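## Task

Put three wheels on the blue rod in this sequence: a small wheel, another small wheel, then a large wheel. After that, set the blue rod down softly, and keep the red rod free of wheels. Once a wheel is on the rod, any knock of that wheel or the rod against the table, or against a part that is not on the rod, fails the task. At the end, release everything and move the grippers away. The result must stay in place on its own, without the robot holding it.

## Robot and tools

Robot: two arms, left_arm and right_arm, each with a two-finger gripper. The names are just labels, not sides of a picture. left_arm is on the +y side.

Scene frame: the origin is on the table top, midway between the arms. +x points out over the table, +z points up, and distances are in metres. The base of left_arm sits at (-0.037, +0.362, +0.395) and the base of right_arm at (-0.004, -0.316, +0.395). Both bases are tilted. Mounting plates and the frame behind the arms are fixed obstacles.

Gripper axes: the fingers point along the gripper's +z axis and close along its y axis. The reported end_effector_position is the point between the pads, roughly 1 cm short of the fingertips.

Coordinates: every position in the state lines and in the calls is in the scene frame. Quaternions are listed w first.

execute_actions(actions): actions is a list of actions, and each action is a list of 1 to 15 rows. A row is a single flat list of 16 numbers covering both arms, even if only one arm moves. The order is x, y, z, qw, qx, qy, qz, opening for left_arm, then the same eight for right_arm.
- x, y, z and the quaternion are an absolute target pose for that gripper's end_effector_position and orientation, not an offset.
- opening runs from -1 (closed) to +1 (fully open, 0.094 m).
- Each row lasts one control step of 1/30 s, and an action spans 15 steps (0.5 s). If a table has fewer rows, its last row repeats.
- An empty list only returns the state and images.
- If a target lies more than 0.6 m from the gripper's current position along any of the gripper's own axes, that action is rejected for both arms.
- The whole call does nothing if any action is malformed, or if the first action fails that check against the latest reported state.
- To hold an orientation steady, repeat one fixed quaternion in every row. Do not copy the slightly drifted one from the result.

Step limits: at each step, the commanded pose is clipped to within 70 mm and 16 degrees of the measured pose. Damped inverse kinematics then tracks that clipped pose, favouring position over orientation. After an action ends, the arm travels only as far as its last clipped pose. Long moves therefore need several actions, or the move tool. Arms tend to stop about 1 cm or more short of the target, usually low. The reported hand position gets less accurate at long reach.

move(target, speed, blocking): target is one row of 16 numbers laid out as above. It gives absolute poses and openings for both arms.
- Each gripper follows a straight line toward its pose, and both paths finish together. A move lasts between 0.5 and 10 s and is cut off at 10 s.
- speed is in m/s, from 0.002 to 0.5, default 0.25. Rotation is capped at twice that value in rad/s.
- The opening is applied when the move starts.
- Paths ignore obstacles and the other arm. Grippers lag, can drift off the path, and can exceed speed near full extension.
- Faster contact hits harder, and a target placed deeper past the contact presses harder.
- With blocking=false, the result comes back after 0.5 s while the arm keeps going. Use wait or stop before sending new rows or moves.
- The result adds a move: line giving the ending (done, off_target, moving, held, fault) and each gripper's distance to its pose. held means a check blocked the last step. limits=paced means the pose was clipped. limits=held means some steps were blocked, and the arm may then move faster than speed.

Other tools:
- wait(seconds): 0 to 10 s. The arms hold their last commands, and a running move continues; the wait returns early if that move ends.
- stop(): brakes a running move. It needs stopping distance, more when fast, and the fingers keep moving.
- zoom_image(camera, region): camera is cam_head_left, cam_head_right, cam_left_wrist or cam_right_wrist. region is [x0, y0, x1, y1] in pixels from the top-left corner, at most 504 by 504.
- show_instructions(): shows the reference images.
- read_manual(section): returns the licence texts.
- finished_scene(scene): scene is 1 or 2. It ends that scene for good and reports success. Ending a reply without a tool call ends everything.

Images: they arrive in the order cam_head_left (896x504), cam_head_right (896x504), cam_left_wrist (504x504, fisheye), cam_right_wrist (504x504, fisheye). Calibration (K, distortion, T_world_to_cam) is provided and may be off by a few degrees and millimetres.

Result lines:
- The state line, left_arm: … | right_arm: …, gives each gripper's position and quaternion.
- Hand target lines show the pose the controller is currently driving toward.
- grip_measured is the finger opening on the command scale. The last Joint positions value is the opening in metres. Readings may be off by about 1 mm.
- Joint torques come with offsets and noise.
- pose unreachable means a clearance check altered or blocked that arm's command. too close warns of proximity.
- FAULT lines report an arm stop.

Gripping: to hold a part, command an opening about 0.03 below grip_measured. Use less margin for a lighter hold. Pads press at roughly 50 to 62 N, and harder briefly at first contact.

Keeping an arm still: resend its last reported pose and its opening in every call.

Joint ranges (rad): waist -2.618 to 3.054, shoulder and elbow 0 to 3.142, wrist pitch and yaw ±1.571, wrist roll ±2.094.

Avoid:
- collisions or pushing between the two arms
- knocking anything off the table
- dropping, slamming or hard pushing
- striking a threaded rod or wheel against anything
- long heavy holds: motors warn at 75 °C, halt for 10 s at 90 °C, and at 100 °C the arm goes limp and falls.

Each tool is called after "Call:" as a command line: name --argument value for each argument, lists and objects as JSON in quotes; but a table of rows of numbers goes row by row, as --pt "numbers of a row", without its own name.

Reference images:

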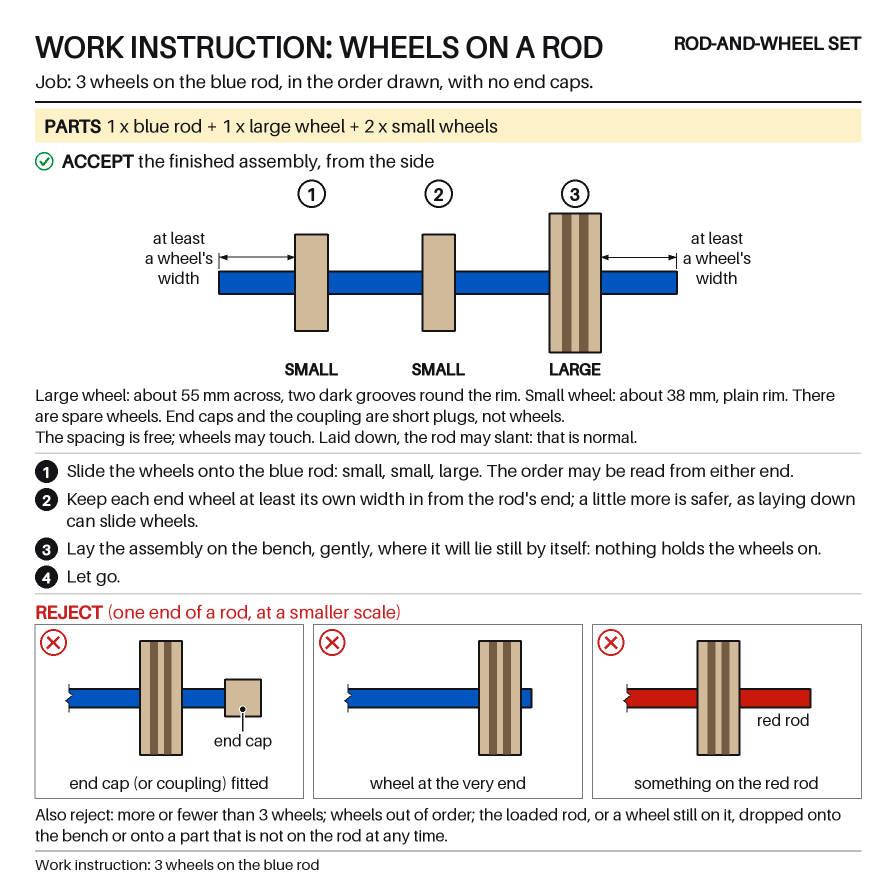

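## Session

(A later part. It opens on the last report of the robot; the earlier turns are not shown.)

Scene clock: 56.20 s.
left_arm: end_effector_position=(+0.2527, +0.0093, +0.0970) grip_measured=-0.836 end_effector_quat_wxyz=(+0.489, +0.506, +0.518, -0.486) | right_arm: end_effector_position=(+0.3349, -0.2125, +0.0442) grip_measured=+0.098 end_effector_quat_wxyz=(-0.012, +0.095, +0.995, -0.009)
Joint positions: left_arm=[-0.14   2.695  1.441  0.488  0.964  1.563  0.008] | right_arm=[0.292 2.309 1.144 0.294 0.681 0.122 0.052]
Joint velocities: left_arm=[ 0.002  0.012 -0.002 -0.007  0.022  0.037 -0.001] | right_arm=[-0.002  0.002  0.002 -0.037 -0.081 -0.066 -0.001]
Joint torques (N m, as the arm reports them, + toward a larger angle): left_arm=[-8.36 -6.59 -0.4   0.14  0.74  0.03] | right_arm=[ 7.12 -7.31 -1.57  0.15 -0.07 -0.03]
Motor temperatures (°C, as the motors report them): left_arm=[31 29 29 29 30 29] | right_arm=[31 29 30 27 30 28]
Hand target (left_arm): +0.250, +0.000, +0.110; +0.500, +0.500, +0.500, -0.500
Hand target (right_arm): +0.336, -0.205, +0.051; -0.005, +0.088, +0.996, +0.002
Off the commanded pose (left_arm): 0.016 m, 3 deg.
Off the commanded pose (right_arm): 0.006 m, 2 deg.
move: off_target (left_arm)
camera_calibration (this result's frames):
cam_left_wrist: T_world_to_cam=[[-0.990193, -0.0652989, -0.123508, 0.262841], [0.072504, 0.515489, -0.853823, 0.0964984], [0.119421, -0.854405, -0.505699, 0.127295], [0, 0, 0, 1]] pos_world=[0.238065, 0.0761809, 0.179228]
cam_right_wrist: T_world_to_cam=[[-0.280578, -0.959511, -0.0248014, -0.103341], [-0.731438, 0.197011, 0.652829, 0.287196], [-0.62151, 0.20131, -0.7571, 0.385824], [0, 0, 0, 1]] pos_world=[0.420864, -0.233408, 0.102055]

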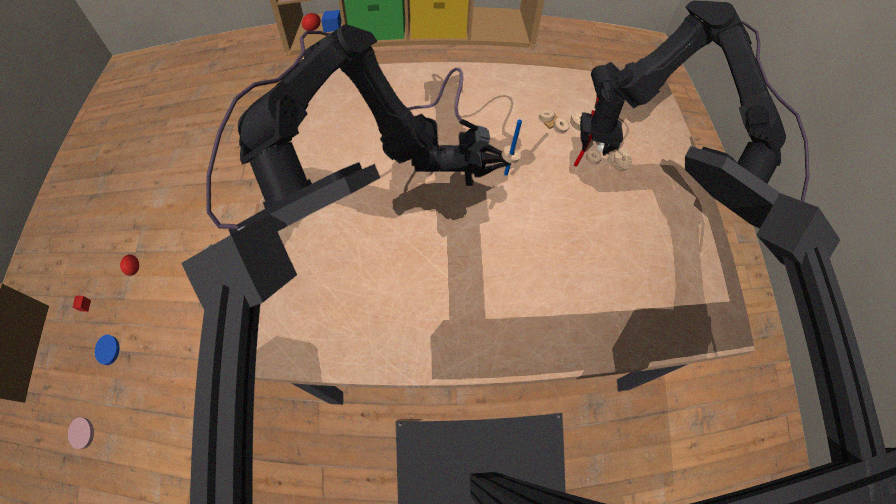

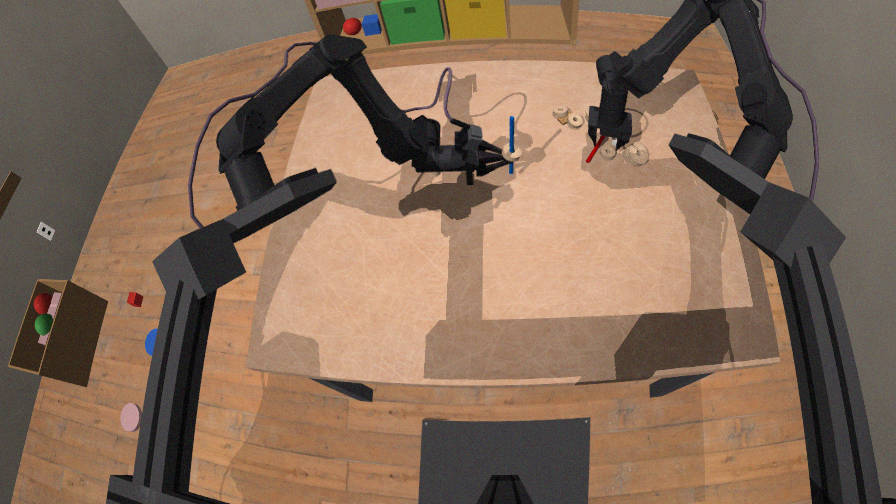

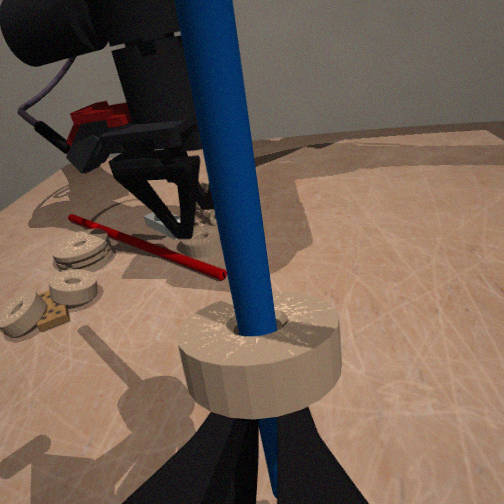

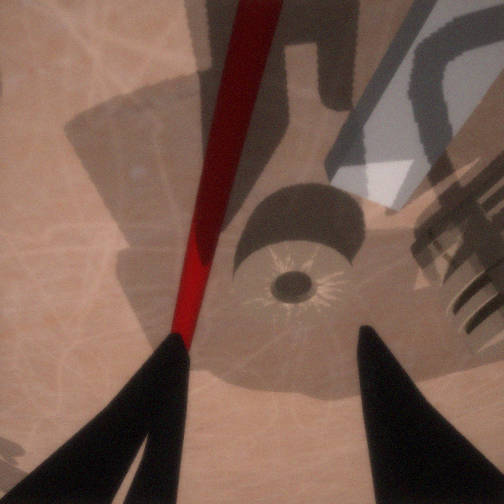

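Call:
move --target '[0.25,0.0,0.11,0.5,0.5,0.5,-0.5,-0.9, 0.335,-0.217,0.010,0,0.087,0.996,0,-0.02]' --speed 0.05

Call:
move --target '[0.25,0.0,0.11,0.5,0.5,0.5,-0.5,-0.9, 0.335,-0.217,0.010,0,0.087,0.996,0,-0.25]' --speed 0.05

Call:
move --target '[0.25,0.0,0.11,0.5,0.5,0.5,-0.5,-0.9, 0.30,-0.12,0.27,0,0.087,0.996,0,-0.25]' --speed 0.3

Call:
move --target '[0.25,0.0,0.11,0.5,0.5,0.5,-0.5,-0.9, 0.238,0.022,0.25,0,0.087,0.996,0,-0.25]' --speed 0.15

Call:
move --target '[0.25,0.0,0.11,0.5,0.5,0.5,-0.5,-0.9, 0.235,0.021,0.225,0,0.087,0.996,0,-0.25]' --speed 0.03

Scene clock: 57.47 s.
left_arm: end_effector_position=(+0.2530, +0.0103, +0.0959) grip_measured=-0.836 end_effector_quat_wxyz=(+0.488, +0.506, +0.519, -0.486) | right_arm: end_effector_position=(+0.3289, -0.2211, +0.0140) grip_measured=-0.018 end_effector_quat_wxyz=(-0.011, +0.084, +0.996, -0.005)
Joint positions: left_arm=[-0.138  2.695  1.441  0.488  0.963  1.563  0.008] | right_arm=[0.226 2.38  1.179 0.372 0.63  0.036 0.046]
Joint velocities: left_arm=[ 0.002  0.012 -0.012  0.037  0.037 -0.007  0.001] | right_arm=[-0.012 -0.002 -0.002  0.066 -0.051 -0.051 -0.001]
Joint torques (N m, as the arm reports them, + toward a larger angle): left_arm=[-8.5  -6.61 -0.42  0.13  0.71  0.04] | right_arm=[ 5.58 -5.61  1.37  0.2  -0.05 -0.06]
Motor temperatures (°C, as the motors report them): left_arm=[31 29 29 29 30 29] | right_arm=[31 29 30 27 30 28]
Hand target (left_arm): +0.250, +0.000, +0.110; +0.500, +0.500, +0.500, -0.500
Hand target (right_arm): +0.335, -0.217, +0.011; -0.000, +0.087, +0.996, +0.000
Off the commanded pose (left_arm): 0.018 m, 3 deg.
Off the commanded pose (right_arm): 0.008 m, 1 deg.
move: off_target (left_arm)
camera_calibration (this result's frames):
cam_left_wrist: T_world_to_cam=[[-0.990216, -0.0664715, -0.122693, 0.262952], [0.0708201, 0.518209, -0.852317, 0.095202], [0.120235, -0.852667, -0.508431, 0.127595], [0, 0, 0, 1]] pos_world=[0.238296, 0.0769405, 0.178278]
cam_right_wrist: T_world_to_cam=[[-0.260614, -0.964886, -0.0327831, -0.121652], [-0.737067, 0.176919, 0.652252, 0.301592], [-0.623549, 0.194149, -0.757293, 0.360087], [0, 0, 0, 1]] pos_world=[0.415121, -0.240649, 0.0719893]

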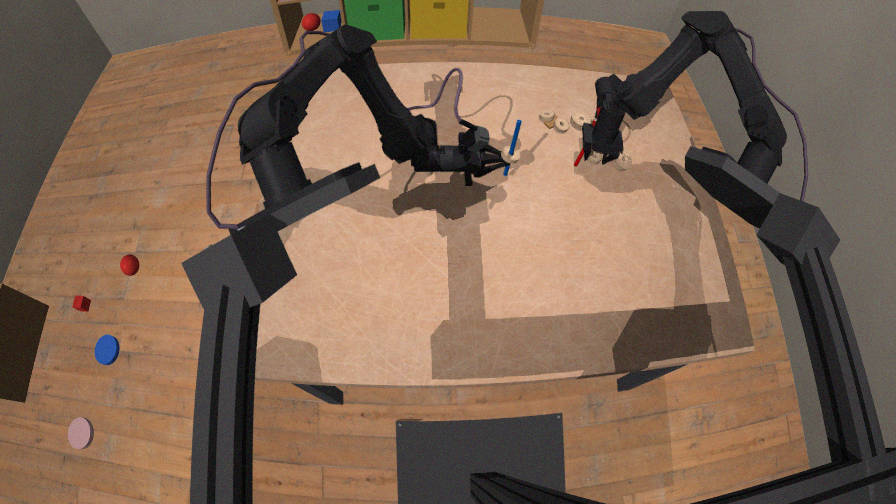

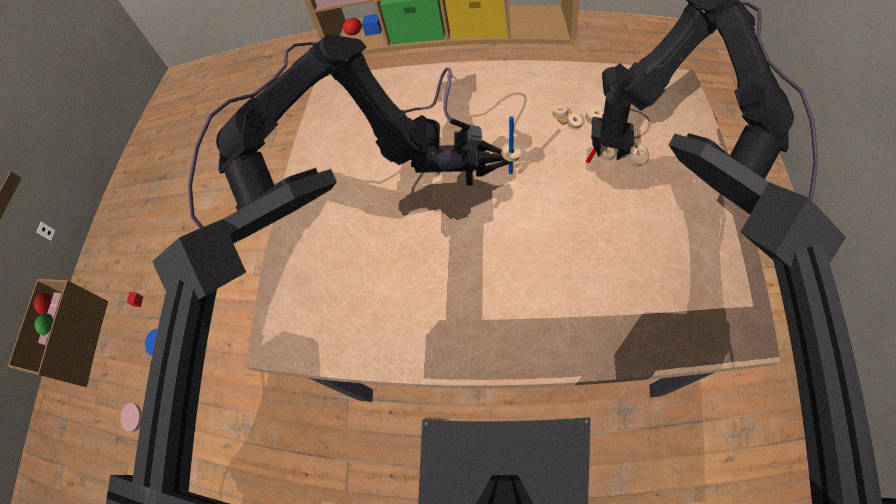

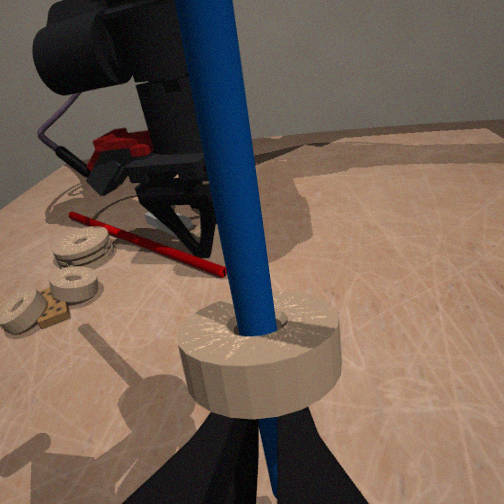

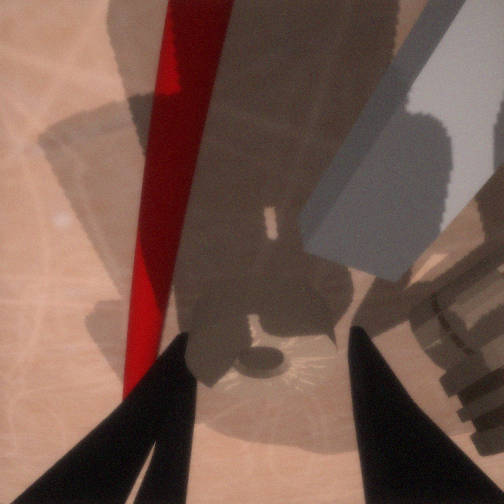

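Scene clock: 58.40 s.
left_arm: end_effector_position=(+0.2527, +0.0093, +0.0970) grip_measured=-0.836 end_effector_quat_wxyz=(+0.489, +0.506, +0.518, -0.486) | right_arm: end_effector_position=(+0.3305, -0.2209, +0.0140) grip_measured=-0.200 end_effector_quat_wxyz=(-0.008, +0.085, +0.996, -0.004)
Joint positions: left_arm=[-0.14   2.695  1.441  0.488  0.964  1.563  0.008] | right_arm=[0.226 2.38  1.179 0.379 0.628 0.032 0.038]
Joint velocities: left_arm=[-0.007  0.002 -0.002 -0.037 -0.007 -0.037  0.   ] | right_arm=[ 0.002 -0.007 -0.007  0.007 -0.022 -0.022  0.002]
Joint torques (N m, as the arm reports them, + toward a larger angle): left_arm=[-8.33 -6.6  -0.42  0.14  0.74  0.04] | right_arm=[ 5.59 -5.67  1.5   0.15 -0.11 -0.01]
Motor temperatures (°C, as the motors report them): left_arm=[31 29 29 29 30 29] | right_arm=[31 29 30 27 30 28]
Hand target (left_arm): +0.250, +0.000, +0.110; +0.500, +0.500, +0.500, -0.500
Hand target (right_arm): +0.335, -0.217, +0.010; +0.000, +0.087, +0.996, -0.000
Off the commanded pose (left_arm): 0.016 m, 3 deg.
Off the commanded pose (right_arm): 0.007 m, 1 deg.
move: off_target (left_arm)
camera_calibration (this result's frames):
cam_left_wrist: T_world_to_cam=[[-0.990194, -0.0652512, -0.123527, 0.262835], [0.0724995, 0.515814, -0.853627, 0.0964178], [0.119417, -0.854212, -0.506025, 0.127294], [0, 0, 0, 1]] pos_world=[0.238066, 0.0761528, 0.179186]
cam_right_wrist: T_world_to_cam=[[-0.260651, -0.964782, -0.0354614, -0.121033], [-0.741161, 0.176429, 0.647729, 0.304131], [-0.618661, 0.195114, -0.761045, 0.359728], [0, 0, 0, 1]] pos_world=[0.416412, -0.240616, 0.0724831]

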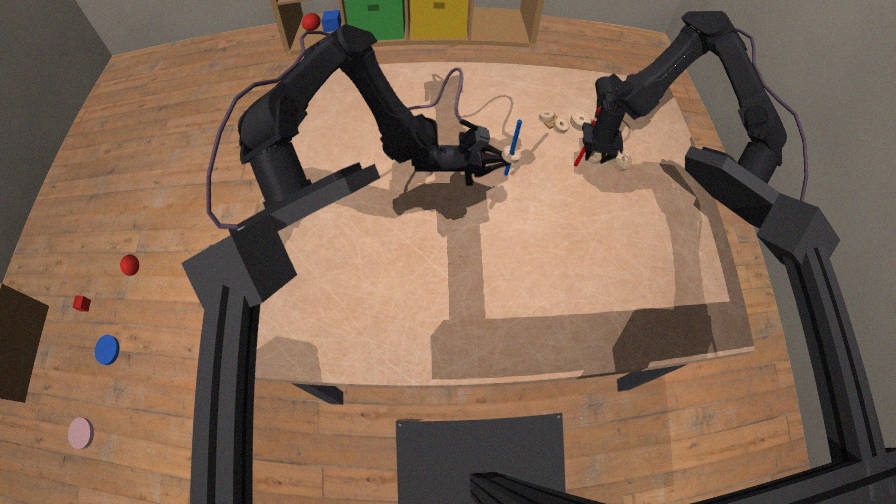

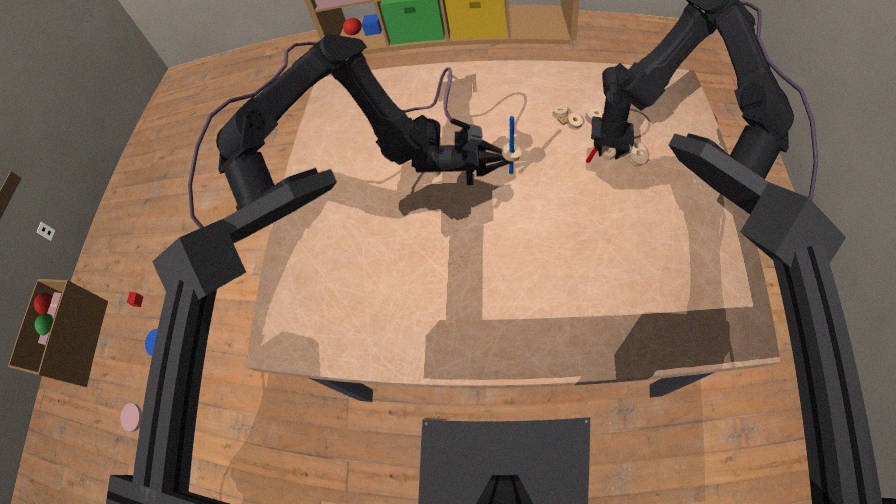

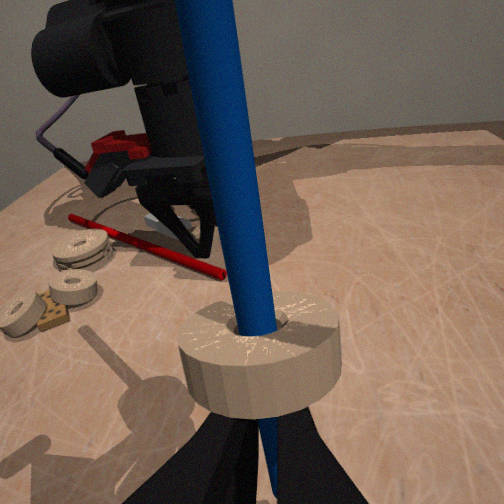

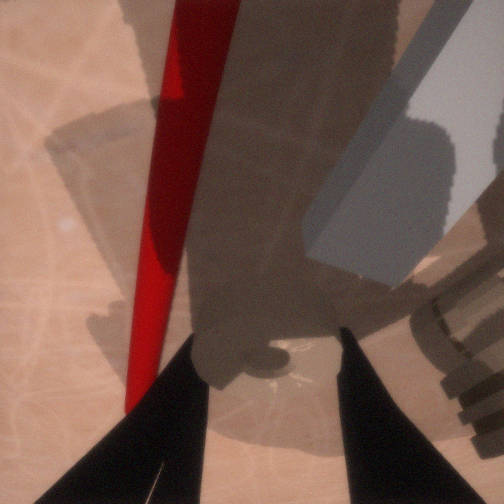

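Scene clock: 60.33 s.
left_arm: end_effector_position=(+0.2527, +0.0091, +0.0971) grip_measured=-0.836 end_effector_quat_wxyz=(+0.489, +0.506, +0.518, -0.486) | right_arm: end_effector_position=(+0.2964, -0.1271, +0.2654) grip_measured=-0.200 end_effector_quat_wxyz=(-0.001, +0.089, +0.996, +0.001)
Joint positions: left_arm=[-0.141  2.695  1.441  0.488  0.964  1.563  0.008] | right_arm=[ 0.918  2.042  1.091 -0.511  0.936  0.923  0.038]
Joint velocities: left_arm=[ 0.002  0.007  0.002  0.022 -0.022  0.007  0.001] | right_arm=[-0.002 -0.002 -0.012  0.022 -0.007 -0.037  0.   ]
Joint torques (N m, as the arm reports them, + toward a larger angle): left_arm=[-8.33 -6.6  -0.42  0.14  0.73  0.05] | right_arm=[ 7.05 -4.33  5.01 -0.33  0.1   0.1 ]
Motor temperatures (°C, as the motors report them): left_arm=[31 29 29 29 30 29] | right_arm=[31 29 30 27 30 28]
Hand target (left_arm): +0.250, +0.000, +0.110; +0.500, +0.500, +0.500, -0.500
Hand target (right_arm): +0.300, -0.124, +0.268; +0.004, +0.086, +0.996, -0.002
Off the commanded pose (left_arm): 0.016 m, 3 deg.
Off the commanded pose (right_arm): 0.009 m, 0 deg.
move: off_target (left_arm)
camera_calibration (this result's frames):
cam_left_wrist: T_world_to_cam=[[-0.99019, -0.0650634, -0.123652, 0.262816], [0.0727379, 0.515565, -0.853758, 0.0965684], [0.119299, -0.854377, -0.505775, 0.127251], [0, 0, 0, 1]] pos_world=[0.238033, 0.0760325, 0.179304]
cam_right_wrist: T_world_to_cam=[[-0.267916, -0.962255, -0.0478229, -0.0247081], [-0.748152, 0.176516, 0.639618, 0.103665], [-0.607034, 0.207143, -0.767204, 0.511358], [0, 0, 0, 1]] pos_world=[0.381349, -0.147998, 0.324828]

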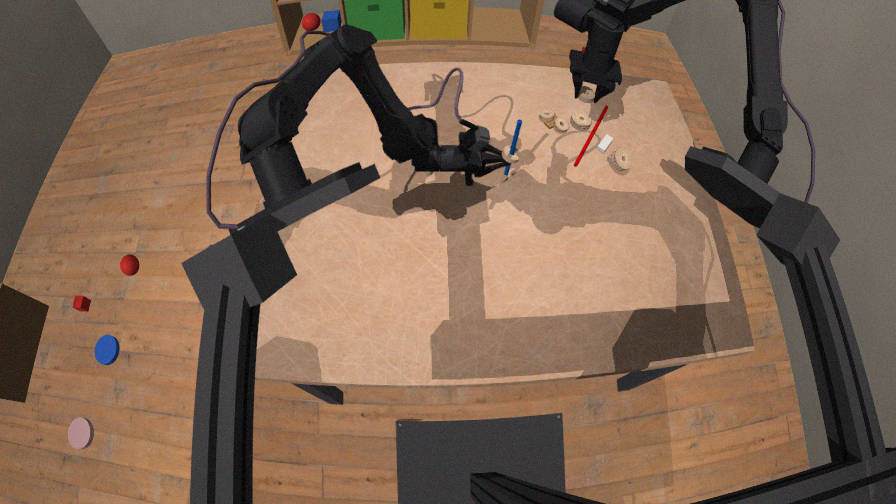

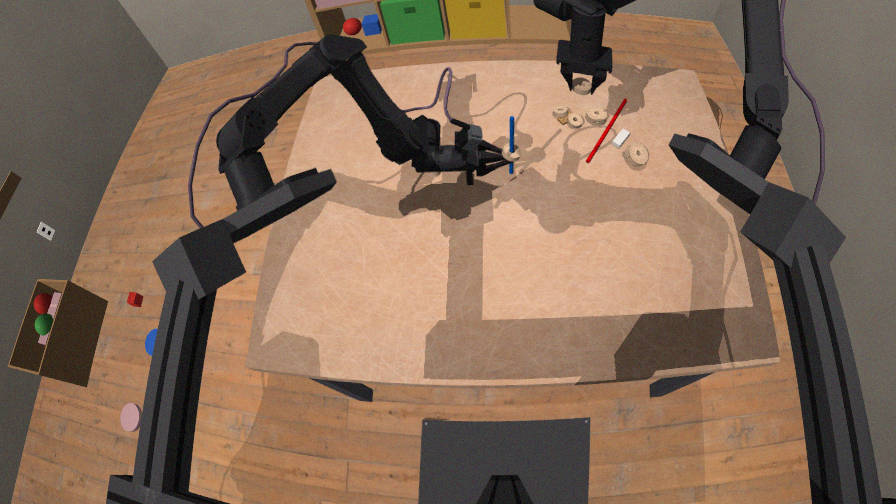

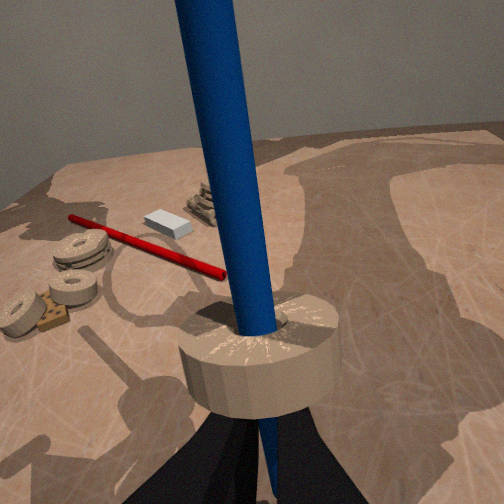

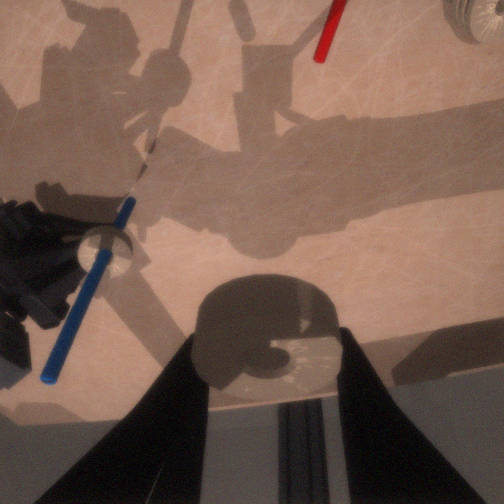

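Scene clock: 61.83 s.
left_arm: end_effector_position=(+0.2527, +0.0093, +0.0970) grip_measured=-0.836 end_effector_quat_wxyz=(+0.489, +0.506, +0.518, -0.486) | right_arm: end_effector_position=(+0.2378, +0.0142, +0.2408) grip_measured=-0.200 end_effector_quat_wxyz=(-0.005, +0.094, +0.996, -0.005)
Joint positions: left_arm=[-0.14   2.695  1.441  0.488  0.964  1.563  0.008] | right_arm=[ 1.077  2.625  1.568 -0.644  0.936  1.219  0.038]
Joint velocities: left_arm=[-0.027  0.012 -0.012  0.066  0.022 -0.037 -0.001] | right_arm=[-0.002 -0.032  0.002 -0.037  0.037 -0.007 -0.   ]
Joint torques (N m, as the arm reports them, + toward a larger angle): left_arm=[-8.26 -6.64 -0.44  0.14  0.75  0.03] | right_arm=[10.29 -6.46  4.99 -0.34  0.05  0.07]
Motor temperatures (°C, as the motors report them): left_arm=[31 29 29 29 30 29] | right_arm=[31 29 30 27 30 28]
Hand target (left_arm): +0.250, +0.000, +0.110; +0.500, +0.500, +0.500, -0.500
Hand target (right_arm): +0.237, +0.021, +0.250; +0.001, +0.087, +0.996, +0.000
Off the commanded pose (left_arm): 0.016 m, 3 deg.
Off the commanded pose (right_arm): 0.012 m, 1 deg.
move: off_target (left_arm, right_arm)
camera_calibration (this result's frames):
cam_left_wrist: T_world_to_cam=[[-0.990194, -0.0652512, -0.123527, 0.262835], [0.0724995, 0.515814, -0.853627, 0.0964178], [0.119417, -0.854212, -0.506025, 0.127294], [0, 0, 0, 1]] pos_world=[0.238066, 0.0761528, 0.179186]
cam_right_wrist: T_world_to_cam=[[-0.277689, -0.960036, -0.0349233, 0.0935478], [-0.741542, 0.191095, 0.643116, 0.0479882], [-0.610741, 0.204483, -0.764972, 0.428054], [0, 0, 0, 1]] pos_world=[0.322993, -0.00689092, 0.299855]

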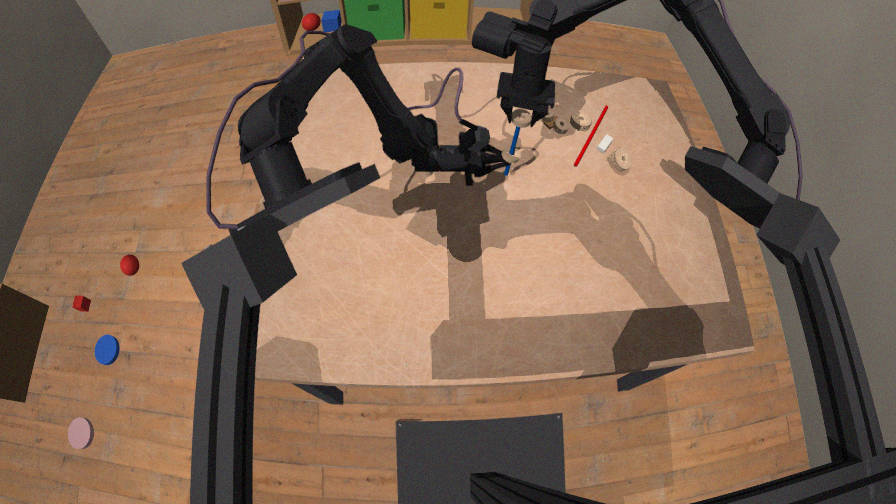

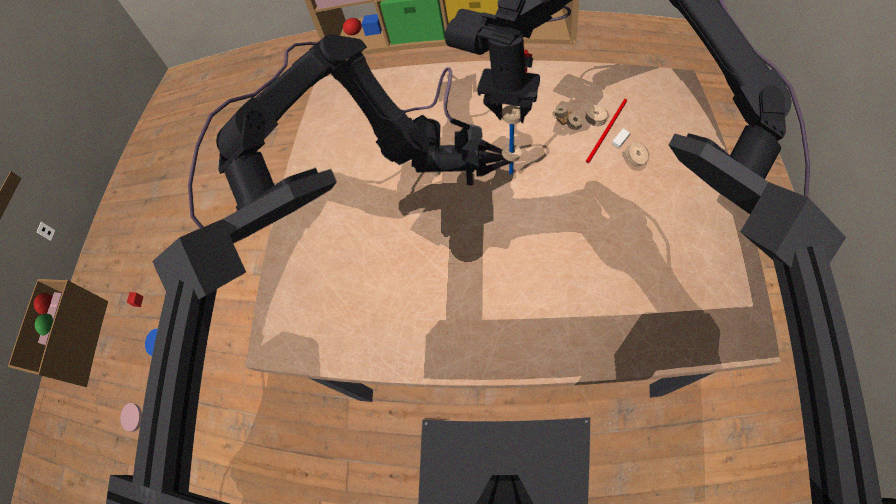

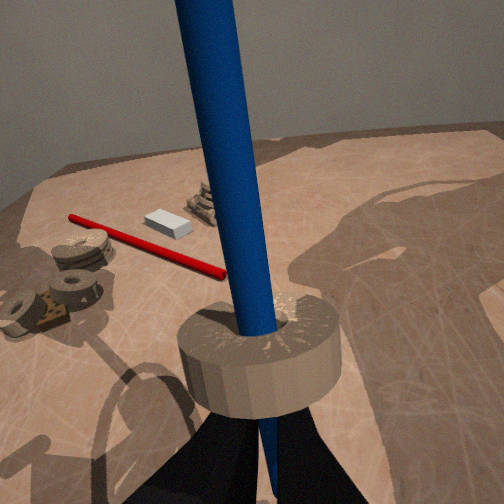

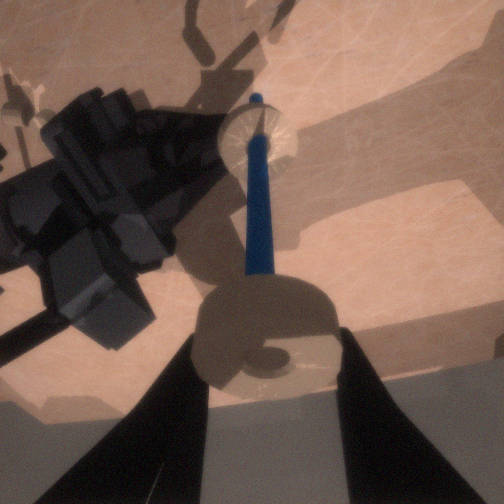

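Scene clock: 62.97 s.
left_arm: end_effector_position=(+0.2531, +0.0106, +0.0956) grip_measured=-0.836 end_effector_quat_wxyz=(+0.489, +0.506, +0.519, -0.485) | right_arm: end_effector_position=(+0.2400, +0.0174, +0.2251) grip_measured=-0.200 end_effector_quat_wxyz=(-0.005, +0.094, +0.996, -0.002)
Joint positions: left_arm=[-0.137  2.695  1.441  0.488  0.963  1.565  0.008] | right_arm=[ 1.045  2.646  1.568 -0.572  0.936  1.161  0.038]
Joint velocities: left_arm=[-0.012 -0.002  0.002 -0.022  0.022  0.007  0.001] | right_arm=[ 0.002 -0.012  0.002  0.007  0.007 -0.022 -0.001]
Joint torques (N m, as the arm reports them, + toward a larger angle): left_arm=[-8.51 -6.63 -0.45  0.14  0.75  0.01] | right_arm=[ 9.47 -5.83  2.87  0.    0.06 -0.09]
Motor temperatures (°C, as the motors report them): left_arm=[31 29 29 29 30 29] | right_arm=[31 29 30 27 30 28]
Hand target (left_arm): +0.250, +0.000, +0.110; +0.500, +0.500, +0.500, -0.500
Hand target (right_arm): +0.235, +0.021, +0.225; -0.000, +0.087, +0.996, -0.000
Off the commanded pose (left_arm): 0.018 m, 3 deg.
Off the commanded pose (right_arm): 0.006 m, 1 deg.
move: off_target (left_arm)
camera_calibration (this result's frames):
cam_left_wrist: T_world_to_cam=[[-0.989993, -0.0667456, -0.124332, 0.263112], [0.0720166, 0.518726, -0.851902, 0.0944621], [0.121355, -0.852331, -0.508729, 0.127438], [0, 0, 0, 1]] pos_world=[0.238211, 0.0771807, 0.178017]
cam_right_wrist: T_world_to_cam=[[-0.278942, -0.959467, -0.0401787, 0.0981535], [-0.741074, 0.188463, 0.644431, 0.0587608], [-0.610738, 0.209534, -0.763606, 0.416299], [0, 0, 0, 1]] pos_world=[0.325175, -0.00412822, 0.283965]

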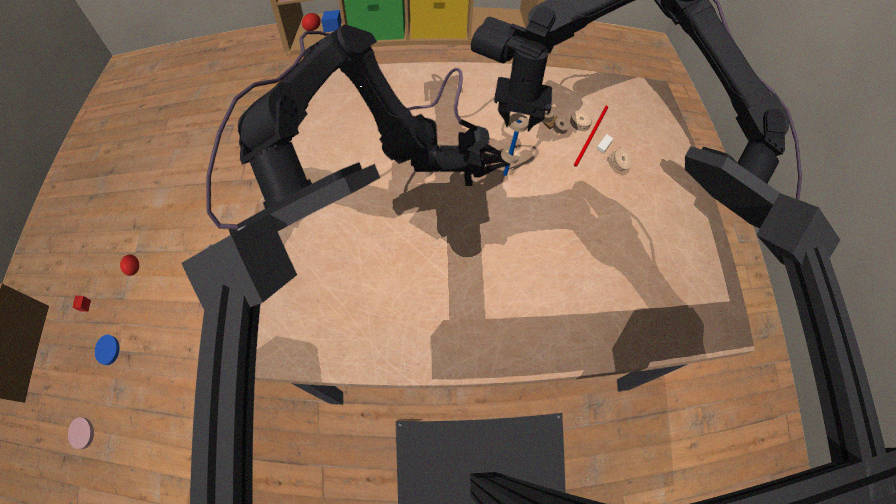

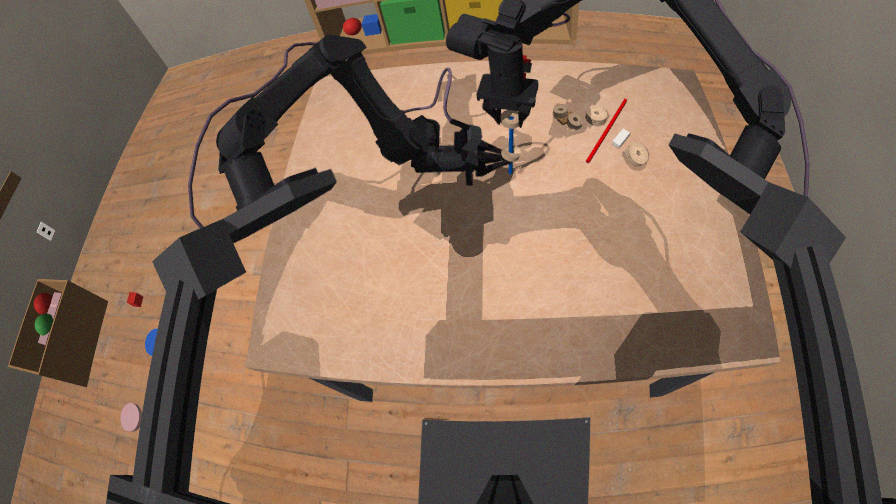

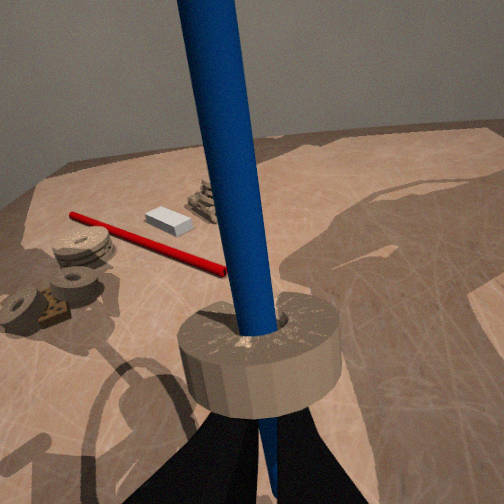

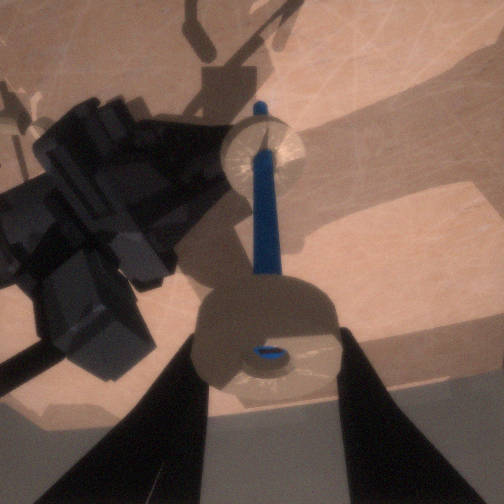

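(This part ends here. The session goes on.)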